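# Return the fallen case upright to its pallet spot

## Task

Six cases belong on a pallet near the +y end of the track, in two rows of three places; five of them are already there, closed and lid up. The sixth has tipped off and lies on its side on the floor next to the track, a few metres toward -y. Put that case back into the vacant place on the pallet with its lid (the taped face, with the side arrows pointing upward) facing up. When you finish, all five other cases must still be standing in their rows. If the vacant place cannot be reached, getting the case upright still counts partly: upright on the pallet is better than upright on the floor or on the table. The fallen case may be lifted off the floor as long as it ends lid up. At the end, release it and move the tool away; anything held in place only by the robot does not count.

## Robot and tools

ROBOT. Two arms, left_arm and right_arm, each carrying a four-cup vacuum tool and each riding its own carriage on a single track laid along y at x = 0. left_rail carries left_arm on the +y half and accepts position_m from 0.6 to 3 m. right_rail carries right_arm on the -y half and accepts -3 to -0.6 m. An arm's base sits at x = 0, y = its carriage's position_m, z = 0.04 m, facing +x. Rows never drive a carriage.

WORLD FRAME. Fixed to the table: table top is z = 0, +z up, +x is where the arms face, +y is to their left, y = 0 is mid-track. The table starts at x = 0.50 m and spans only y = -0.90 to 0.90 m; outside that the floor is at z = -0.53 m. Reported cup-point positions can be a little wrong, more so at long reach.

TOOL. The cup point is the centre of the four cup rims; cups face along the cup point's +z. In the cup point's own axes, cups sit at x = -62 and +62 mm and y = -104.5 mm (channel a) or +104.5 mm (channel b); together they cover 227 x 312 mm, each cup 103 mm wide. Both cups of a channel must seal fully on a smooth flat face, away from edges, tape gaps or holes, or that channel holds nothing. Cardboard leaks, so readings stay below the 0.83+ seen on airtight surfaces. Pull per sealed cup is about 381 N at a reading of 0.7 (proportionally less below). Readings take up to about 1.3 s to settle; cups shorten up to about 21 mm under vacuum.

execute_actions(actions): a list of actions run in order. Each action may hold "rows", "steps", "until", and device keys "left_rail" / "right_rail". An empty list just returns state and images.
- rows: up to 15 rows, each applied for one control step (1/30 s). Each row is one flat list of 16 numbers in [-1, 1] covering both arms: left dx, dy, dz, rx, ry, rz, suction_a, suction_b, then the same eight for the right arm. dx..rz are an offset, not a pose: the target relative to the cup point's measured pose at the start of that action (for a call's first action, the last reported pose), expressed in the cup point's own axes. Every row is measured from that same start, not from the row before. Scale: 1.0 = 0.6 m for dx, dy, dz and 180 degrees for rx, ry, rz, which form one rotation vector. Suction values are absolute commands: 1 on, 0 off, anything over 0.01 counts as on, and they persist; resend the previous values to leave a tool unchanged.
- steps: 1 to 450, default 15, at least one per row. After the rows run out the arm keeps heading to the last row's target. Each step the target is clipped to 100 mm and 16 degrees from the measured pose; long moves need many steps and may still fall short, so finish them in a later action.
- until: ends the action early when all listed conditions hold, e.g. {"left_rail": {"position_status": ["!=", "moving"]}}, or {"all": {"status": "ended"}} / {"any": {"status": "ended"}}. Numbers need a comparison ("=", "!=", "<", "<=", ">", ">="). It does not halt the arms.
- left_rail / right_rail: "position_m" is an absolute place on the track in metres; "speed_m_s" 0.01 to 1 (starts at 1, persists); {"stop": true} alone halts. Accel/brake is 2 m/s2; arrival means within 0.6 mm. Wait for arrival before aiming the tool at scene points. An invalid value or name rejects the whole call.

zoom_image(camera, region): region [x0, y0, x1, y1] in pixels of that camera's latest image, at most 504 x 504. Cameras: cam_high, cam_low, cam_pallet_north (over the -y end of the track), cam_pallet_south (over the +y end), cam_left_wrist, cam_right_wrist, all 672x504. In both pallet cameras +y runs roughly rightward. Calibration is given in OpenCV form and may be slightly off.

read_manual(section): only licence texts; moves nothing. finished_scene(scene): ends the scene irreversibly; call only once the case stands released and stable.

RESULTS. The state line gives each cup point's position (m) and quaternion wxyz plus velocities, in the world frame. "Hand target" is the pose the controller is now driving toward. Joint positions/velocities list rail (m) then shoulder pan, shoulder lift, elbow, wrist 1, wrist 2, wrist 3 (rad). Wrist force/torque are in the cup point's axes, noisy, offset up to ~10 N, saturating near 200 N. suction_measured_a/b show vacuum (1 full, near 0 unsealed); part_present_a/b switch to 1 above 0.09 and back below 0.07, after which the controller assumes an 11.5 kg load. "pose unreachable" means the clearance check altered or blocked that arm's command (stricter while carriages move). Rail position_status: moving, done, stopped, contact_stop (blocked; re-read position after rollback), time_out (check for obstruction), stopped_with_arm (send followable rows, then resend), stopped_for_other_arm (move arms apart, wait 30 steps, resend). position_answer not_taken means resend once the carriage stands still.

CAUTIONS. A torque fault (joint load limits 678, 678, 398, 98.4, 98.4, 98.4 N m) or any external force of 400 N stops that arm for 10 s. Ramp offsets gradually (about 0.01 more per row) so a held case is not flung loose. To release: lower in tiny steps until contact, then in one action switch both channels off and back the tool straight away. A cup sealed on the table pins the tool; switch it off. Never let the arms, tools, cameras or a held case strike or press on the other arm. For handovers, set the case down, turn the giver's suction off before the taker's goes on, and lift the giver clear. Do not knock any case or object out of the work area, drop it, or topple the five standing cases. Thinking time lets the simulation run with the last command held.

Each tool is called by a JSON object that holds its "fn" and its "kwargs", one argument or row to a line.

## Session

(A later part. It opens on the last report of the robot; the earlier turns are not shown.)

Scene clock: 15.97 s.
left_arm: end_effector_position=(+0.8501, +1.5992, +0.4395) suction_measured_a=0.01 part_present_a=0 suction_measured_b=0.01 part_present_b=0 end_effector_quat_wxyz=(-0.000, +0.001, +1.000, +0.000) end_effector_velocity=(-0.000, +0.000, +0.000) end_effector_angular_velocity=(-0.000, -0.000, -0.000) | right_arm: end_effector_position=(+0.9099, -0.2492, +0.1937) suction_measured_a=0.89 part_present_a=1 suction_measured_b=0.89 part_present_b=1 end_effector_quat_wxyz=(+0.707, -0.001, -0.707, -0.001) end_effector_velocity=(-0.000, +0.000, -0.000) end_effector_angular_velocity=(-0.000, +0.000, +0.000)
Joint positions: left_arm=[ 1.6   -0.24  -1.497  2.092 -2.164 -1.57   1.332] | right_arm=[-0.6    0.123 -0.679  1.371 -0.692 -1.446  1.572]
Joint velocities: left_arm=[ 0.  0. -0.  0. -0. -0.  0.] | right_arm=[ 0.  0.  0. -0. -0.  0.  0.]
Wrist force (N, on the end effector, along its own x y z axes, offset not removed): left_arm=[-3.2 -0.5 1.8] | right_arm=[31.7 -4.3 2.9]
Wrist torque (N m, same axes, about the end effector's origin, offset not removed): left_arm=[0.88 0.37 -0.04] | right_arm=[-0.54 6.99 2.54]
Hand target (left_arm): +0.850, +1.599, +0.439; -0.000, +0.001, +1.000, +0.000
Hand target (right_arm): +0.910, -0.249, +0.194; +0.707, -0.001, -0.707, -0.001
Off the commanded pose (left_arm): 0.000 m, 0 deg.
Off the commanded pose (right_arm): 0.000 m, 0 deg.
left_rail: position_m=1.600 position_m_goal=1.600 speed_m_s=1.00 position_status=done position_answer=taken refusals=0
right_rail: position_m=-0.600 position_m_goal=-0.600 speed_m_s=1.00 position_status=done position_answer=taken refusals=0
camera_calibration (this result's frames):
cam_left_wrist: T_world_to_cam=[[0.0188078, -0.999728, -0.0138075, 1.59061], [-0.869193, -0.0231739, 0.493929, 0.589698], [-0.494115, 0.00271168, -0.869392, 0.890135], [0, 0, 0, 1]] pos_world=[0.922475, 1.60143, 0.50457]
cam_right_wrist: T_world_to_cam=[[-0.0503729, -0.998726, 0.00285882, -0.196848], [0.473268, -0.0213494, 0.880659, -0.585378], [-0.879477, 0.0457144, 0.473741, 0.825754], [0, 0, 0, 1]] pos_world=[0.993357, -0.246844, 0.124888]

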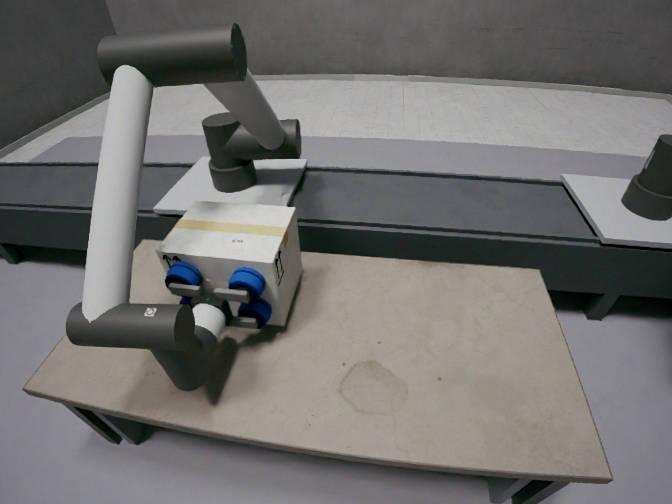

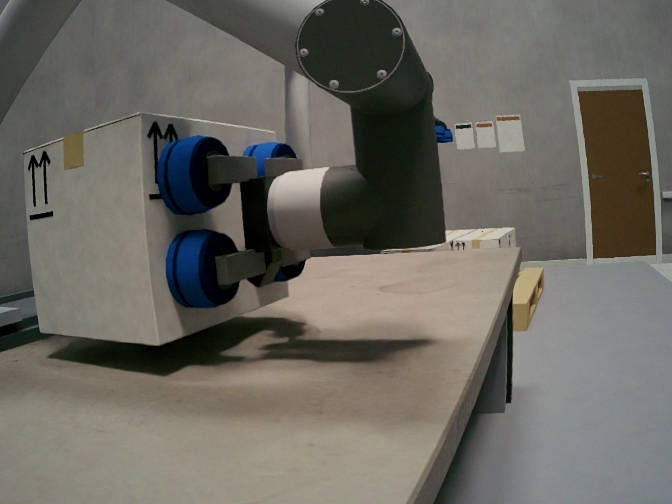

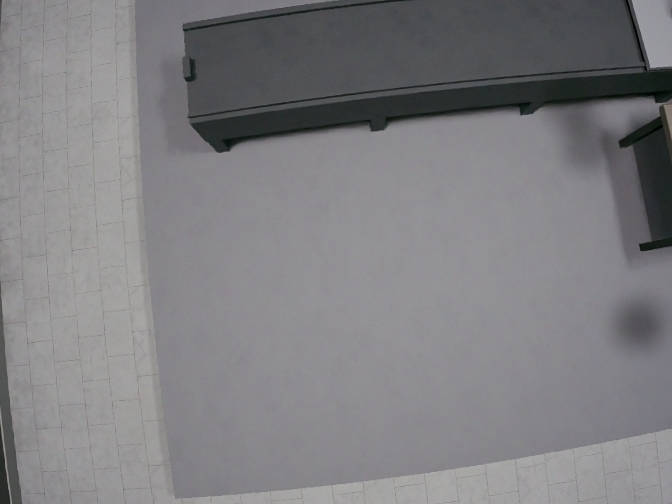

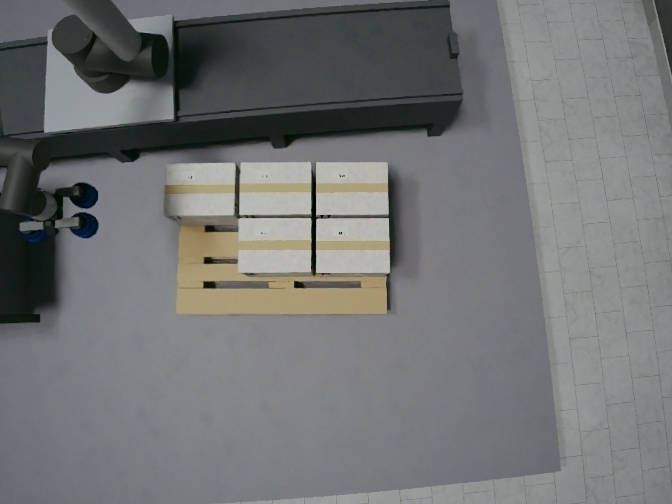

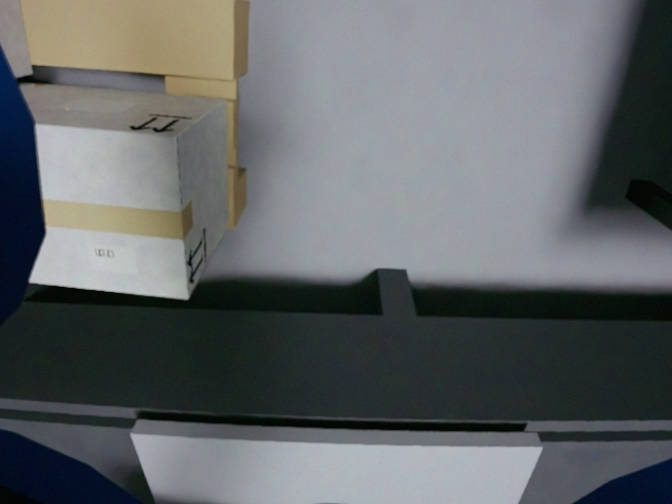

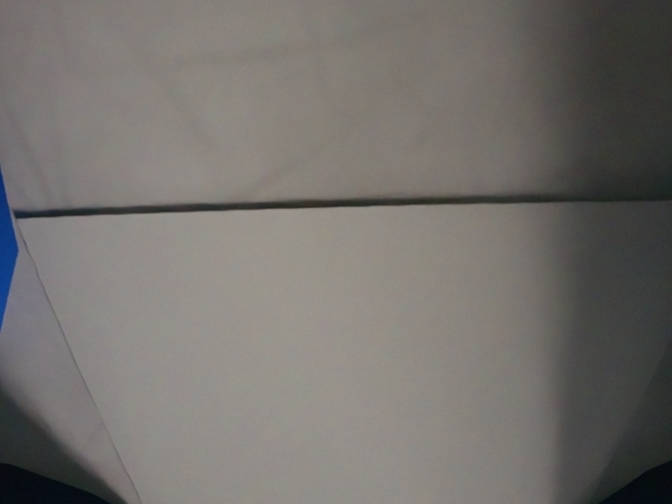

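{"fn": "execute_actions", "kwargs": {
  "actions": [
    {"rows":[[0,0,0,0,0,0,0,0,-0.04,0,0,0,0,0,1,1]],"steps":15}
  ]
}}

{"fn": "execute_actions", "kwargs": {
  "actions": [
    {"rows":[[0,0,0,0,0,0,0,0,-0.012,0,0,0,0,0,1,1]],"steps":12}
  ]
}}

Scene clock: 16.83 s.
left_arm: end_effector_position=(+0.8501, +1.5992, +0.4395) suction_measured_a=0.01 part_present_a=0 suction_measured_b=0.01 part_present_b=0 end_effector_quat_wxyz=(-0.000, +0.001, +1.000, +0.000) end_effector_velocity=(+0.000, -0.000, -0.000) end_effector_angular_velocity=(+0.000, +0.000, -0.000) | right_arm: end_effector_position=(+0.9099, -0.2492, +0.1699) suction_measured_a=0.89 part_present_a=1 suction_measured_b=0.89 part_present_b=1 end_effector_quat_wxyz=(+0.707, -0.001, -0.707, -0.001) end_effector_velocity=(+0.000, +0.000, -0.001) end_effector_angular_velocity=(+0.000, -0.000, +0.000)
Joint positions: left_arm=[ 1.6   -0.24  -1.497  2.092 -2.164 -1.57   1.332] | right_arm=[-0.6    0.123 -0.661  1.373 -0.713 -1.446  1.572]
Joint velocities: left_arm=[ 0. -0.  0. -0.  0. -0.  0.] | right_arm=[ 0.     0.     0.001  0.    -0.001  0.     0.   ]
Wrist force (N, on the end effector, along its own x y z axes, offset not removed): left_arm=[-5.2 0.6 6.8] | right_arm=[32.7 -5.1 3.4]
Wrist torque (N m, same axes, about the end effector's origin, offset not removed): left_arm=[0.96 0.62 -0.11] | right_arm=[-0.51 6.77 2.71]
Hand target (left_arm): +0.850, +1.599, +0.439; -0.000, +0.001, +1.000, +0.000
Hand target (right_arm): +0.910, -0.249, +0.170; +0.707, -0.001, -0.707, -0.001
Off the commanded pose (left_arm): 0.000 m, 0 deg.
Off the commanded pose (right_arm): 0.000 m, 0 deg.
left_rail: position_m=1.600 position_m_goal=1.600 speed_m_s=1.00 position_status=done position_answer=taken refusals=0
right_rail: position_m=-0.600 position_m_goal=-0.600 speed_m_s=1.00 position_status=done position_answer=taken refusals=0
camera_calibration (this result's frames):
cam_left_wrist: T_world_to_cam=[[0.0188079, -0.999728, -0.0138075, 1.59061], [-0.869193, -0.023174, 0.493929, 0.589698], [-0.494115, 0.00271161, -0.869392, 0.890135], [0, 0, 0, 1]] pos_world=[0.922474, 1.60143, 0.50457]
cam_right_wrist: T_world_to_cam=[[-0.0503806, -0.998726, 0.00288239, -0.196758], [0.473262, -0.021332, 0.880663, -0.56435], [-0.87948, 0.0457324, 0.473734, 0.837059], [0, 0, 0, 1]] pos_world=[0.993349, -0.246827, 0.101027]

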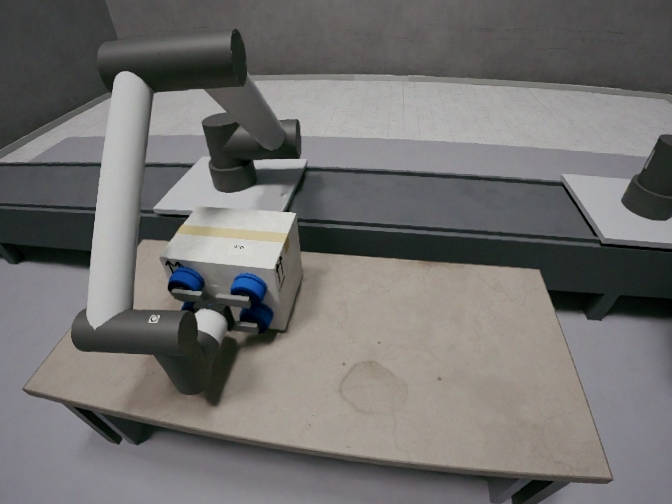

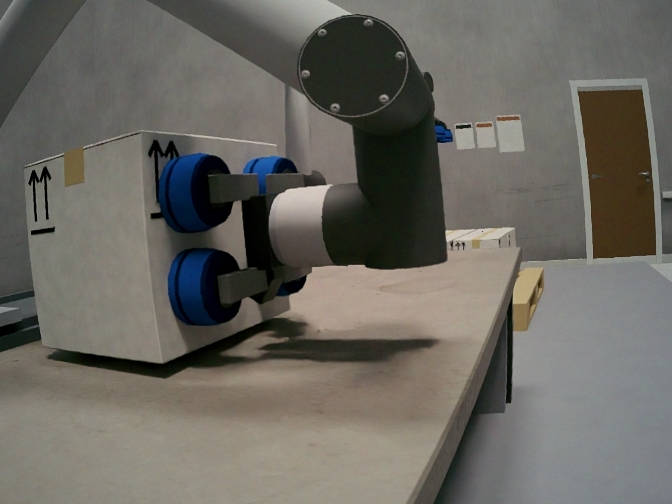

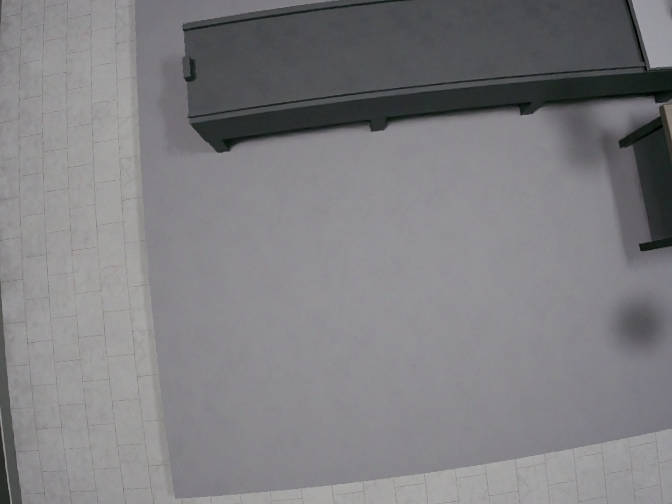

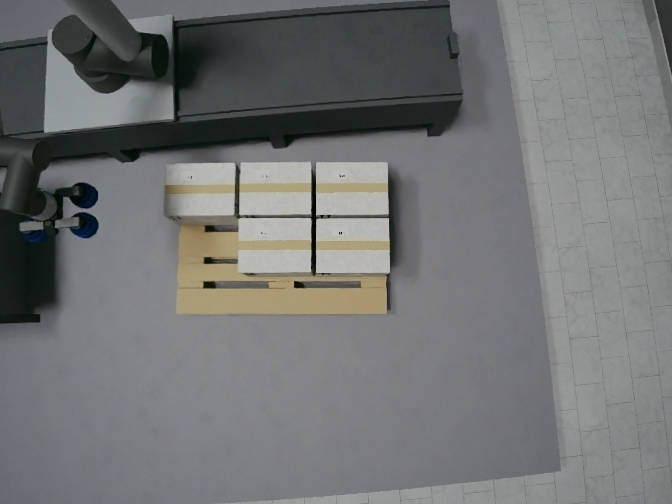

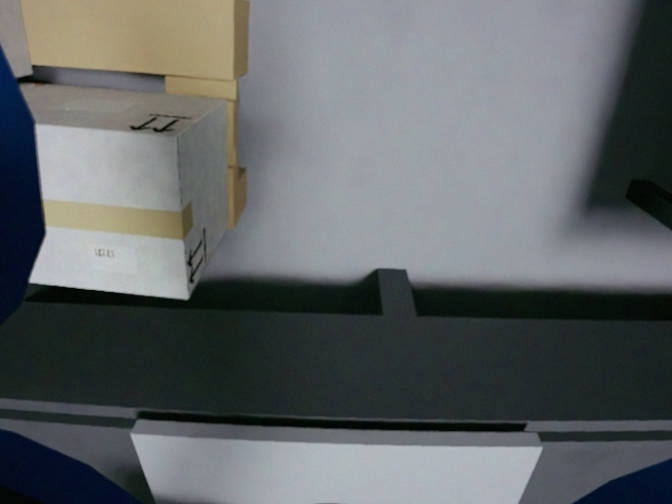

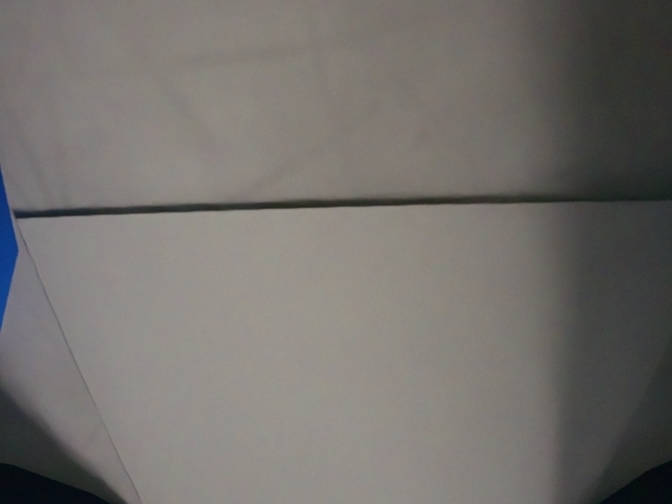

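Scene clock: 17.23 s.
left_arm: end_effector_position=(+0.8501, +1.5992, +0.4395) suction_measured_a=0.01 part_present_a=0 suction_measured_b=0.01 part_present_b=0 end_effector_quat_wxyz=(-0.000, +0.001, +1.000, +0.000) end_effector_velocity=(+0.000, -0.000, -0.000) end_effector_angular_velocity=(+0.000, +0.000, -0.000) | right_arm: end_effector_position=(+0.9099, -0.2492, +0.1628) suction_measured_a=0.89 part_present_a=1 suction_measured_b=0.89 part_present_b=1 end_effector_quat_wxyz=(+0.707, -0.001, -0.707, -0.001) end_effector_velocity=(+0.000, +0.000, -0.001) end_effector_angular_velocity=(+0.000, -0.000, -0.000)
Joint positions: left_arm=[ 1.6   -0.24  -1.497  2.092 -2.164 -1.57   1.332] | right_arm=[-0.6    0.123 -0.656  1.374 -0.719 -1.446  1.572]
Joint velocities: left_arm=[ 0. -0.  0. -0.  0. -0. -0.] | right_arm=[ 0.    -0.     0.001  0.    -0.001  0.     0.   ]
Wrist force (N, on the end effector, along its own x y z axes, offset not removed): left_arm=[0.0 1.8 1.5] | right_arm=[33.1 -3.1 3.0]
Wrist torque (N m, same axes, about the end effector's origin, offset not removed): left_arm=[1.29 0.05 -0.03] | right_arm=[-0.37 6.79 2.55]
Hand target (left_arm): +0.850, +1.599, +0.439; -0.000, +0.001, +1.000, +0.000
Hand target (right_arm): +0.910, -0.249, +0.163; +0.707, -0.001, -0.707, -0.001
Off the commanded pose (left_arm): 0.000 m, 0 deg.
Off the commanded pose (right_arm): 0.000 m, 0 deg.
left_rail: position_m=1.600 position_m_goal=1.600 speed_m_s=1.00 position_status=done position_answer=taken refusals=0
right_rail: position_m=-0.600 position_m_goal=-0.600 speed_m_s=1.00 position_status=done position_answer=taken refusals=0
camera_calibration (this result's frames):
cam_left_wrist: T_world_to_cam=[[0.0188078, -0.999728, -0.0138076, 1.59061], [-0.869193, -0.0231739, 0.493929, 0.589698], [-0.494115, 0.00271176, -0.869392, 0.890135], [0, 0, 0, 1]] pos_world=[0.922475, 1.60143, 0.50457]
cam_right_wrist: T_world_to_cam=[[-0.0503805, -0.998726, 0.0028837, -0.196738], [0.473268, -0.0213311, 0.88066, -0.558115], [-0.879477, 0.0457329, 0.47374, 0.840408], [0, 0, 0, 1]] pos_world=[0.993346, -0.246827, 0.0939426]

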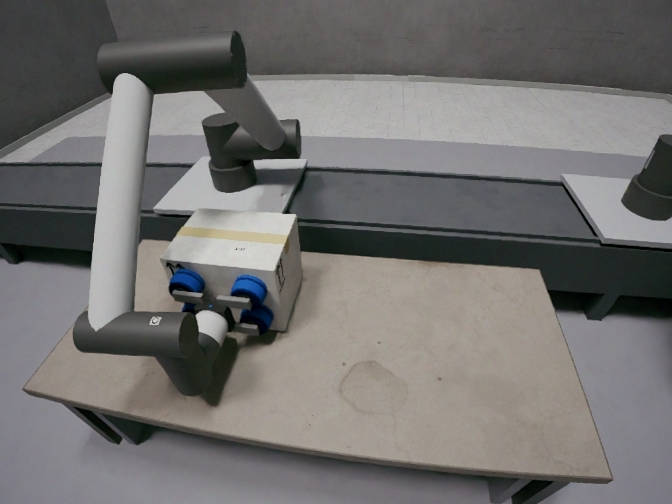

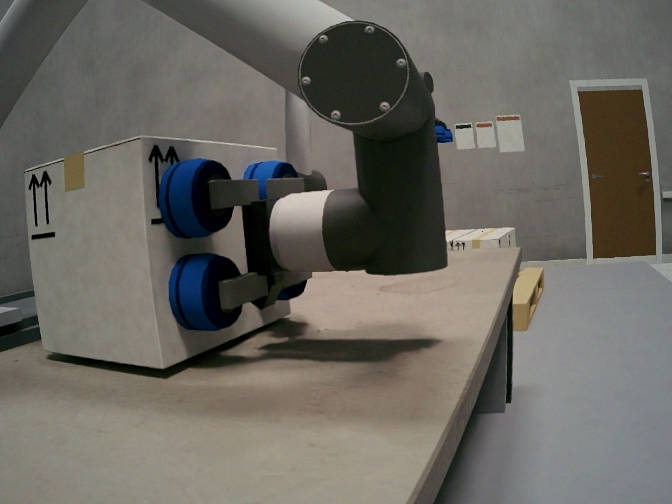

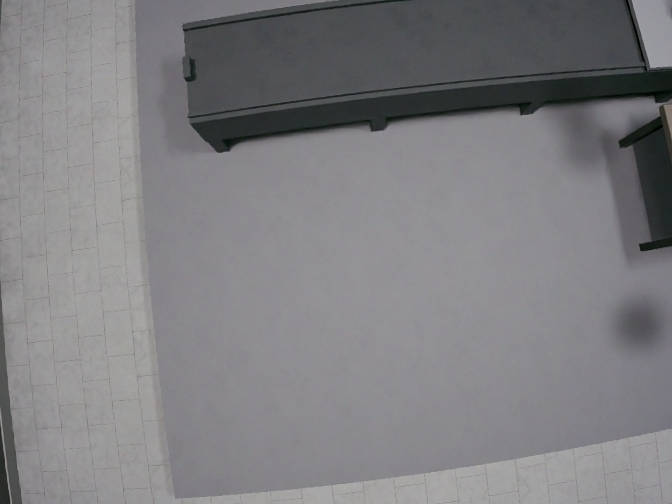

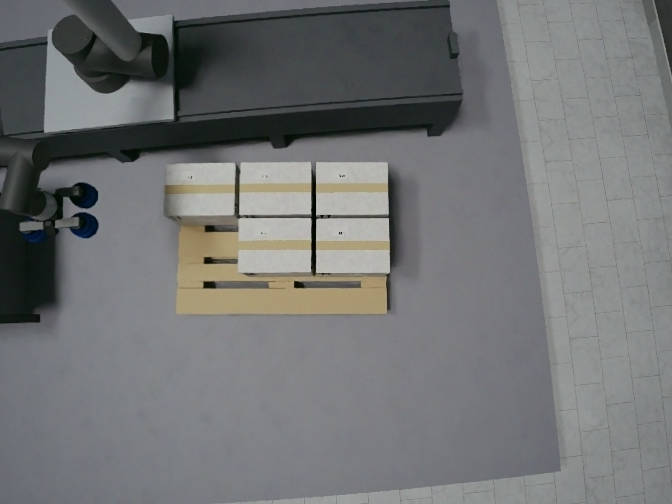

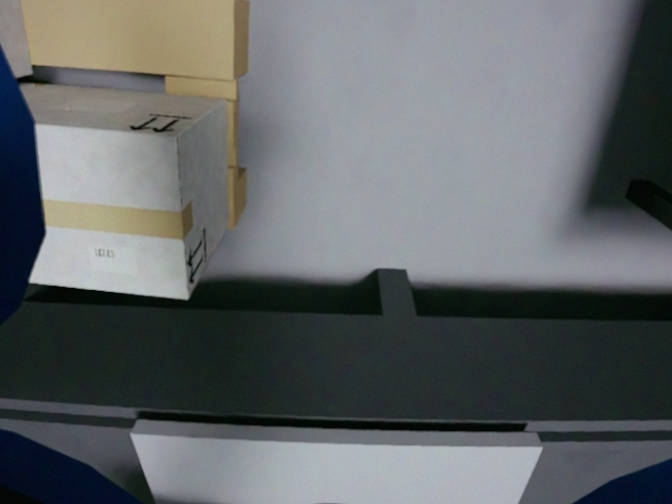

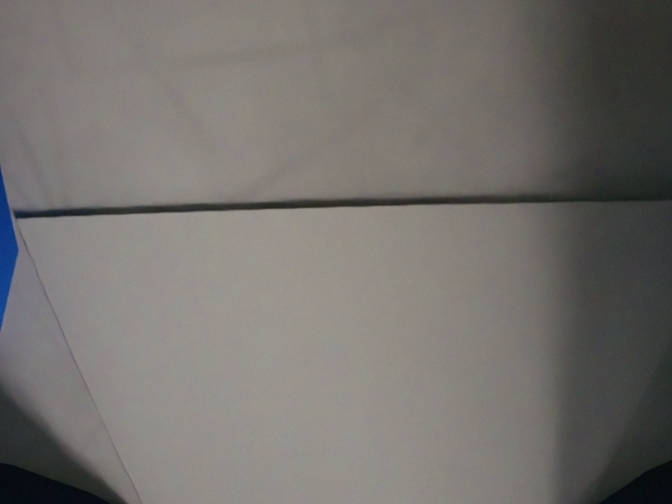

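Nearly touching; a few more mm then release.

{"fn": "execute_actions", "kwargs": {
  "actions": [
    {"rows":[[0,0,0,0,0,0,0,0,-0.009,0,0,0,0,0,1,1]],"steps":12},
    {"rows":[[0,0,0,0,0,0,0,0,0,0,-0.005,0,0,0,0,0],[0,0,0,0,0,0,0,0,0,0,-0.01,0,0,0,0,0],[0,0,0,0,0,0,0,0,0,0,-0.02,0,0,0,0,0],[0,0,0,0,0,0,0,0,0,0,-0.03,0,0,0,0,0],[0,0,0,0,0,0,0,0,0,0,-0.04,0,0,0,0,0],[0,0,0,0,0,0,0,0,0,0,-0.12,0,0,0,0,0]],"steps":25},
    {"right_rail":{"position_m":-2.4},"steps":25},
    {"left_rail":{"position_m":0.6},"rows":[[0.1,-0.7,0,0,0,0,0,0,0,0,0,0,0,0,0,0]],"steps":50},
    {"rows":[[0,-0.715,0.1,0,0,0,0,0,0,0,0,0,0,0,0,0]],"steps":40}
  ]
}}

Scene clock: 22.77 s.
left_arm: end_effector_position=(+0.7891, -0.2497, +0.3792) suction_measured_a=0.01 part_present_a=0 suction_measured_b=0.01 part_present_b=0 end_effector_quat_wxyz=(-0.000, +0.001, +1.000, +0.001) end_effector_velocity=(-0.000, -0.000, -0.000) end_effector_angular_velocity=(+0.000, +0.000, -0.000) | right_arm: end_effector_position=(+0.9819, -2.0490, +0.1574) suction_measured_a=0.00 part_present_a=0 suction_measured_b=0.00 part_present_b=0 end_effector_quat_wxyz=(+0.707, -0.001, -0.707, -0.001) end_effector_velocity=(+0.000, -0.000, -0.000) end_effector_angular_velocity=(-0.000, +0.000, -0.000)
Joint positions: left_arm=[ 0.6   -0.997 -1.131  1.694 -2.132 -1.57   0.575] | right_arm=[-2.4    0.116 -0.586  1.227 -0.642 -1.453  1.572]
Joint velocities: left_arm=[ 0. -0.  0. -0.  0.  0. -0.] | right_arm=[ 0. -0.  0. -0.  0. -0. -0.]
Wrist force (N, on the end effector, along its own x y z axes, offset not removed): left_arm=[-2.3 1.2 7.4] | right_arm=[-4.6 -3.0 0.6]
Wrist torque (N m, same axes, about the end effector's origin, offset not removed): left_arm=[1.26 0.37 -0.04] | right_arm=[-0.52 0.98 0.47]
Hand target (left_arm): +0.789, -0.250, +0.379; -0.000, +0.001, +1.000, +0.001
Hand target (right_arm): +0.982, -2.049, +0.157; +0.707, -0.001, -0.707, -0.001
Off the commanded pose (left_arm): 0.000 m, 0 deg.
Off the commanded pose (right_arm): 0.000 m, 0 deg.
left_rail: position_m=0.600 position_m_goal=0.600 speed_m_s=1.00 position_status=done position_answer=taken refusals=0
right_rail: position_m=-2.400 position_m_goal=-2.400 speed_m_s=1.00 position_status=done position_answer=taken refusals=0
camera_calibration (this result's frames):
cam_left_wrist: T_world_to_cam=[[0.0188225, -0.999723, -0.0141295, -0.257276], [-0.869569, -0.0233434, 0.49326, 0.524116], [-0.493453, 0.00300219, -0.869767, 0.812354], [0, 0, 0, 1]] pos_world=[0.861456, -0.247409, 0.444399]
cam_right_wrist: T_world_to_cam=[[-0.0503141, -0.998729, 0.00288984, -1.99076], [0.473282, -0.0212949, 0.880654, -0.625815], [-0.879473, 0.045677, 0.473752, 0.988441], [0, 0, 0, 1]] pos_world=[1.06533, -2.04671, 0.088603]

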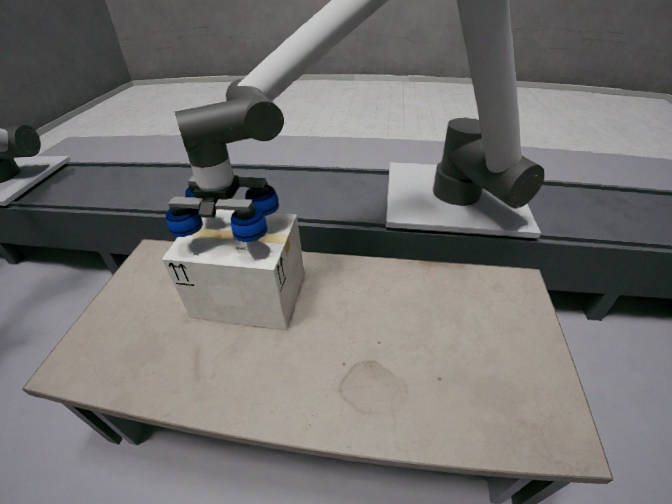

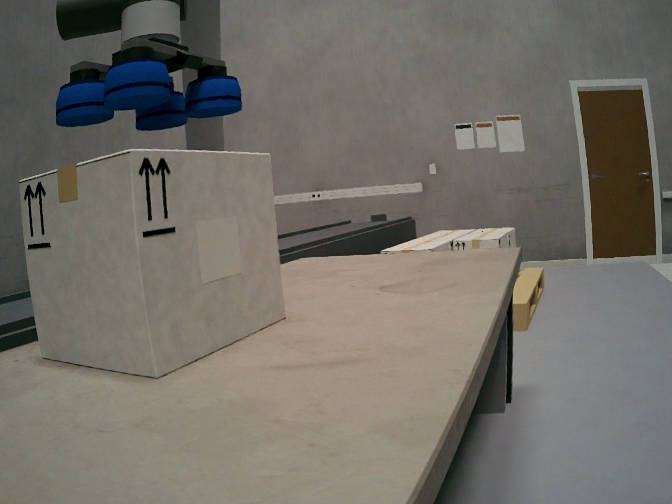

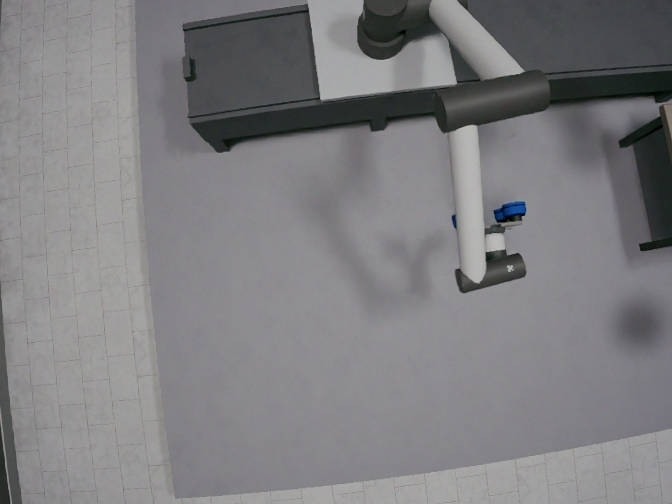

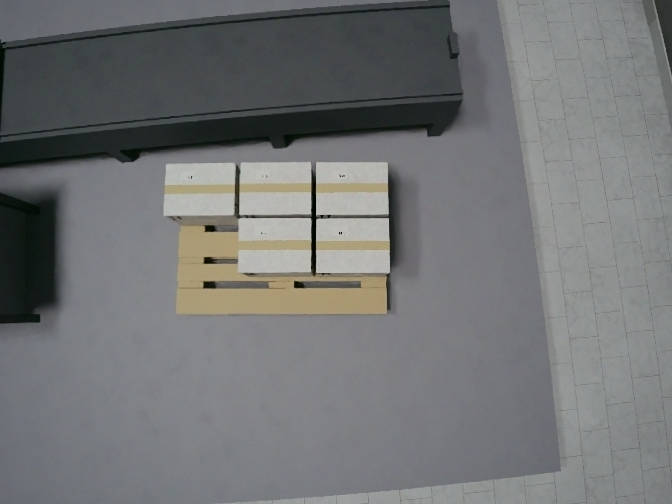

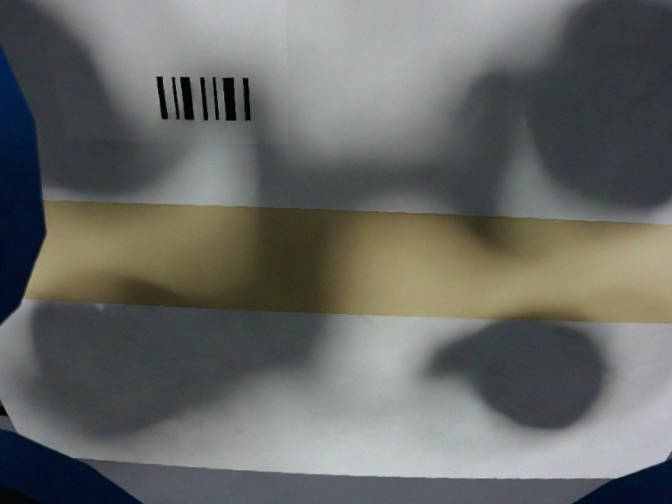

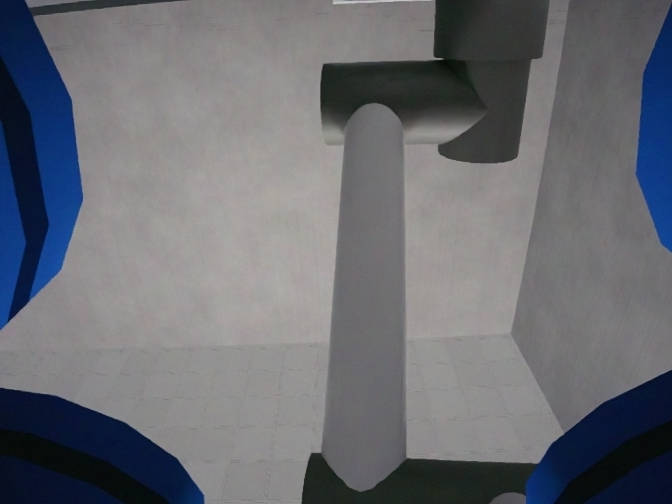

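{"fn": "execute_actions", "kwargs": {
  "actions": [
    {"rows":[[0.032,0,0.11,0,0,0,1,1,0,0,0,0,0,0,0,0]],"steps":18},
    {"rows":[[0,0,0.05,0,0,0,1,1,0,0,0,0,0,0,0,0]],"steps":35}
  ]
}}

Scene clock: 24.77 s.
left_arm: end_effector_position=(+0.7699, -0.2497, +0.2834) suction_measured_a=0.86 part_present_a=1 suction_measured_b=0.86 part_present_b=1 end_effector_quat_wxyz=(+0.000, +0.001, +1.000, +0.001) end_effector_velocity=(+0.000, +0.000, -0.000) end_effector_angular_velocity=(+0.000, +0.000, -0.000) | right_arm: end_effector_position=(+0.9819, -2.0491, +0.1574) suction_measured_a=0.00 part_present_a=0 suction_measured_b=0.00 part_present_b=0 end_effector_quat_wxyz=(+0.707, -0.001, -0.707, -0.001) end_effector_velocity=(-0.000, -0.000, -0.000) end_effector_angular_velocity=(-0.000, +0.000, +0.000)
Joint positions: left_arm=[ 0.6   -1.011 -1.078  1.768 -2.26  -1.57   0.561] | right_arm=[-2.4    0.116 -0.586  1.227 -0.642 -1.453  1.572]
Joint velocities: left_arm=[0. 0. 0. 0. 0. 0. 0.] | right_arm=[ 0. -0.  0. -0. -0. -0.  0.]
Wrist force (N, on the end effector, along its own x y z axes, offset not removed): left_arm=[-1.8 1.7 -37.3] | right_arm=[-7.4 -3.1 1.4]
Wrist torque (N m, same axes, about the end effector's origin, offset not removed): left_arm=[3.38 1.43 0.05] | right_arm=[-0.51 1.23 0.49]
Hand target (left_arm): +0.770, -0.250, +0.283; +0.000, +0.001, +1.000, +0.001
Hand target (right_arm): +0.982, -2.049, +0.157; +0.707, -0.001, -0.707, -0.001
Off the commanded pose (left_arm): 0.000 m, 0 deg.
Off the commanded pose (right_arm): 0.000 m, 0 deg.
left_rail: position_m=0.600 position_m_goal=0.600 speed_m_s=1.00 position_status=done position_answer=taken refusals=0
right_rail: position_m=-2.400 position_m_goal=-2.400 speed_m_s=1.00 position_status=done position_answer=taken refusals=0
camera_calibration (this result's frames):
cam_left_wrist: T_world_to_cam=[[0.0187694, -0.999724, -0.0141087, -0.258233], [-0.869581, -0.0232869, 0.493241, 0.554661], [-0.493434, 0.00301082, -0.869778, 0.719486], [0, 0, 0, 1]] pos_world=[0.842188, -0.247412, 0.348568]
cam_right_wrist: T_world_to_cam=[[-0.0503337, -0.998728, 0.0028897, -1.99076], [0.473281, -0.0213043, 0.880654, -0.625837], [-0.879472, 0.0456942, 0.473752, 0.988483], [0, 0, 0, 1]] pos_world=[1.06534, -2.04673, 0.0886031]

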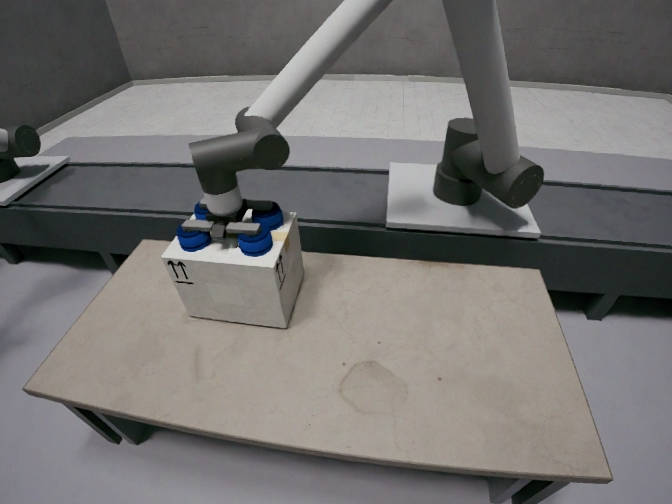

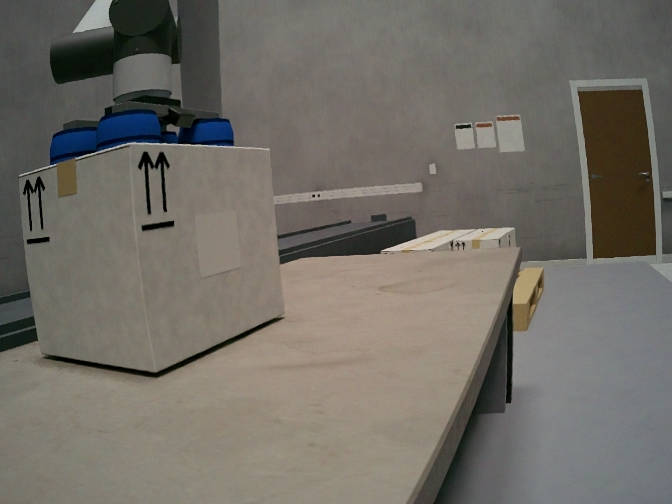

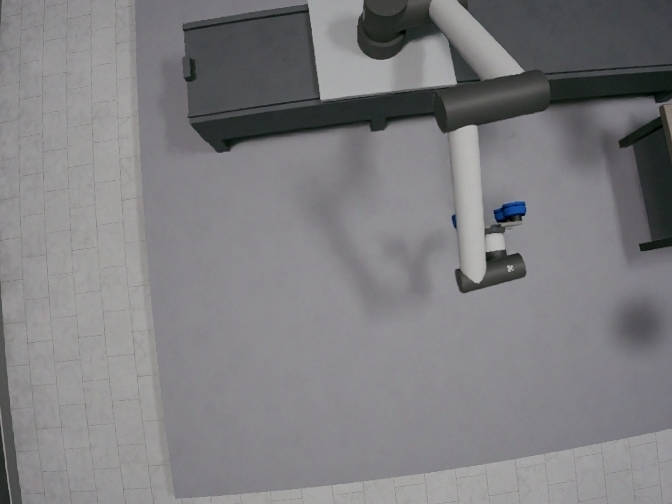

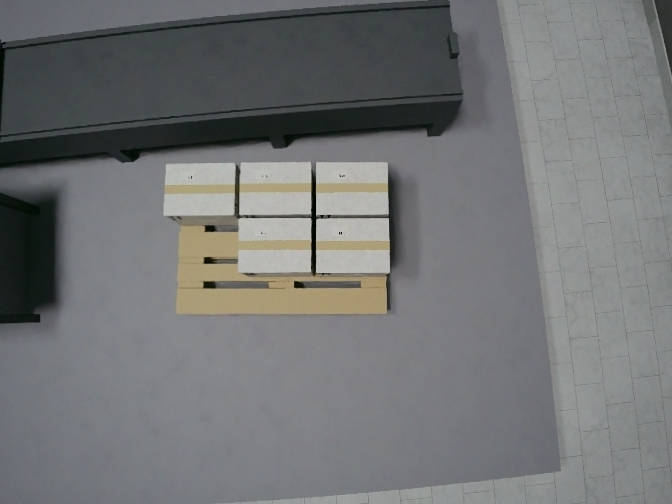

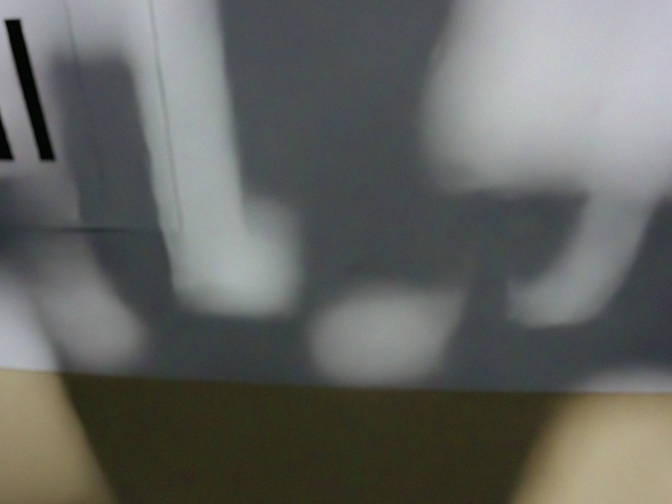

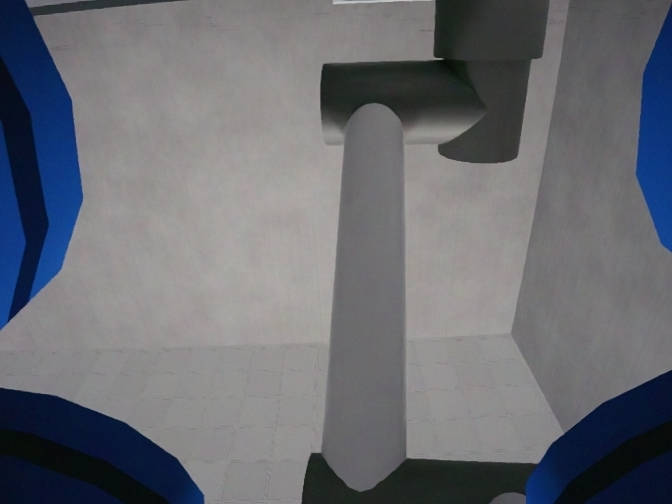

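{"fn": "execute_actions", "kwargs": {
  "actions": [
    {"rows":[[0,0,-0.1,0,0,0,1,1,0,0,0,0,0,0,0,0]],"steps":15},
    {"left_rail":{"position_m":1.62},"rows":[[-0.2,1,0,0,0,0.015,1,1,0,0,0,0,0,0,0,0]],"steps":50},
    {"rows":[[-0.14,1,0.1,0,0,0,1,1,0,0,0,0,0,0,0,0]],"steps":45},
    {"rows":[[0,0,0.55,0,0,0,1,1,0,0,0,0,0,0,0,0]],"steps":40}
  ]
}}

{"fn": "zoom_image", "kwargs": {
  "camera": "cam_pallet_south",
  "region": [130,150,330,330]
}}

Scene clock: 32.17 s.
left_arm: end_effector_position=(+1.0033, +1.9649, -0.0468) suction_measured_a=0.88 part_present_a=1 suction_measured_b=0.88 part_present_b=1 end_effector_quat_wxyz=(-0.000, +0.024, +1.000, +0.000) end_effector_velocity=(-0.000, +0.000, -0.000) end_effector_angular_velocity=(-0.000, +0.000, +0.000) | right_arm: end_effector_position=(+0.9819, -2.0491, +0.1574) suction_measured_a=0.00 part_present_a=0 suction_measured_b=0.00 part_present_b=0 end_effector_quat_wxyz=(+0.707, -0.001, -0.707, -0.001) end_effector_velocity=(-0.000, +0.000, -0.000) end_effector_angular_velocity=(-0.000, +0.000, +0.000)
Joint positions: left_arm=[ 1.62   0.141 -0.822  1.975 -2.723 -1.571  1.76 ] | right_arm=[-2.4    0.116 -0.586  1.227 -0.642 -1.453  1.572]
Joint velocities: left_arm=[ 0.  0.  0. -0. -0. -0.  0.] | right_arm=[ 0.  0.  0. -0.  0.  0.  0.]
Wrist force (N, on the end effector, along its own x y z axes, offset not removed): left_arm=[-3.4 -1.8 -35.4] | right_arm=[-5.4 -4.9 2.2]
Wrist torque (N m, same axes, about the end effector's origin, offset not removed): left_arm=[2.82 1.48 0.00] | right_arm=[-0.65 1.02 0.39]
Hand target (left_arm): +1.003, +1.965, -0.047; -0.000, +0.024, +1.000, +0.000
Hand target (right_arm): +0.982, -2.049, +0.157; +0.707, -0.001, -0.707, -0.001
Off the commanded pose (left_arm): 0.000 m, 0 deg.
Off the commanded pose (right_arm): 0.000 m, 0 deg.
left_rail: position_m=1.620 position_m_goal=1.620 speed_m_s=1.00 position_status=done position_answer=taken refusals=0
right_rail: position_m=-2.400 position_m_goal=-2.400 speed_m_s=1.00 position_status=done position_answer=taken refusals=0
camera_calibration (this result's frames):
cam_left_wrist: T_world_to_cam=[[-0.0284625, -0.999509, -0.0131014, 1.99368], [-0.869291, 0.0182796, 0.493963, 0.890126], [-0.493481, 0.0254483, -0.869384, 0.49677], [0, 0, 0, 1]] pos_world=[1.07567, 1.96378, 0.0183154]
cam_right_wrist: T_world_to_cam=[[-0.0503337, -0.998728, 0.00288973, -1.99076], [0.473281, -0.0213042, 0.880654, -0.625837], [-0.879472, 0.0456942, 0.473752, 0.988483], [0, 0, 0, 1]] pos_world=[1.06534, -2.04673, 0.088603]

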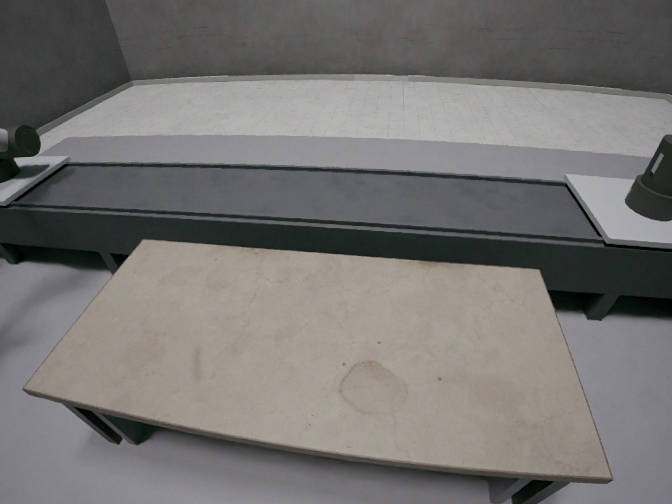

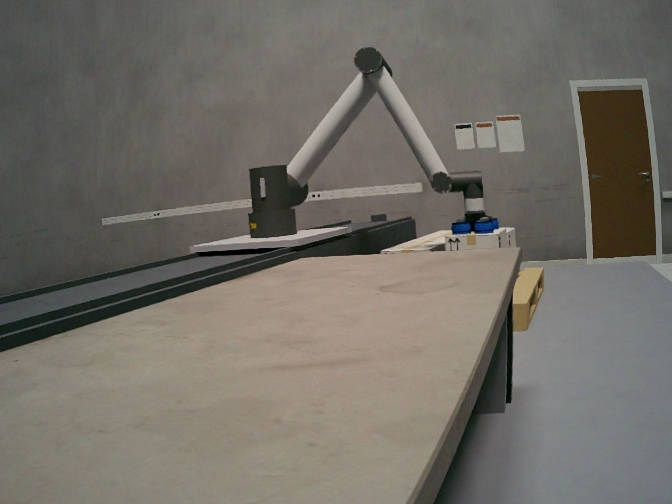

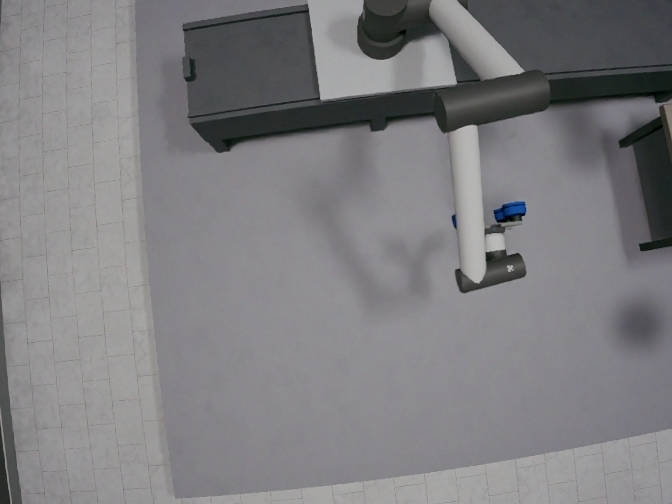

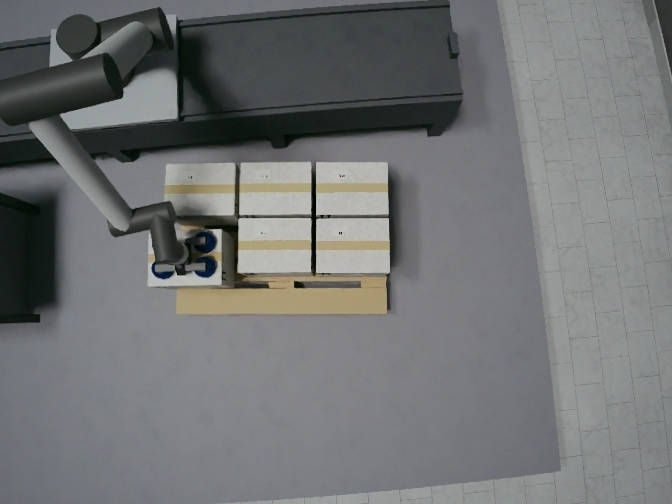

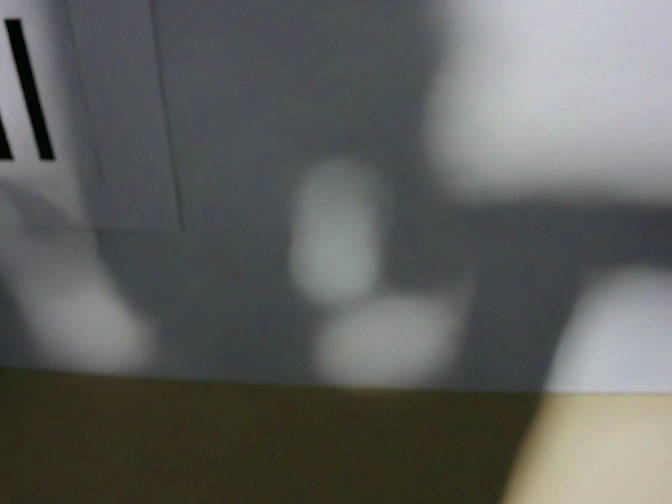

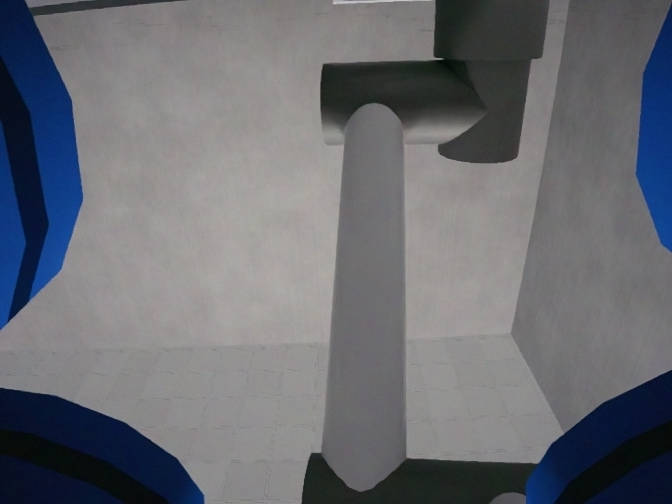

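Region (130, 150, 330, 330) of cam_pallet_south's 672x504 image, scaled by 2.520, with more detail than that image has; it fills the top 454 rows of this view, and the rest is white.

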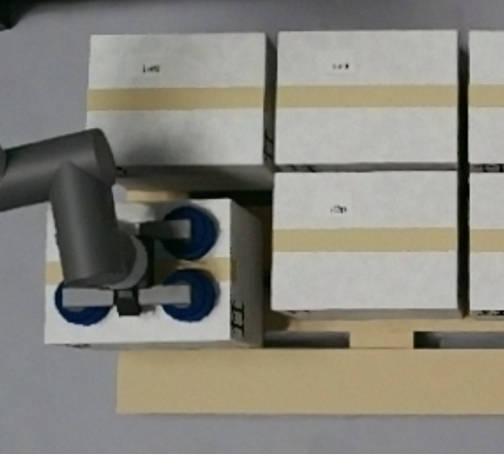

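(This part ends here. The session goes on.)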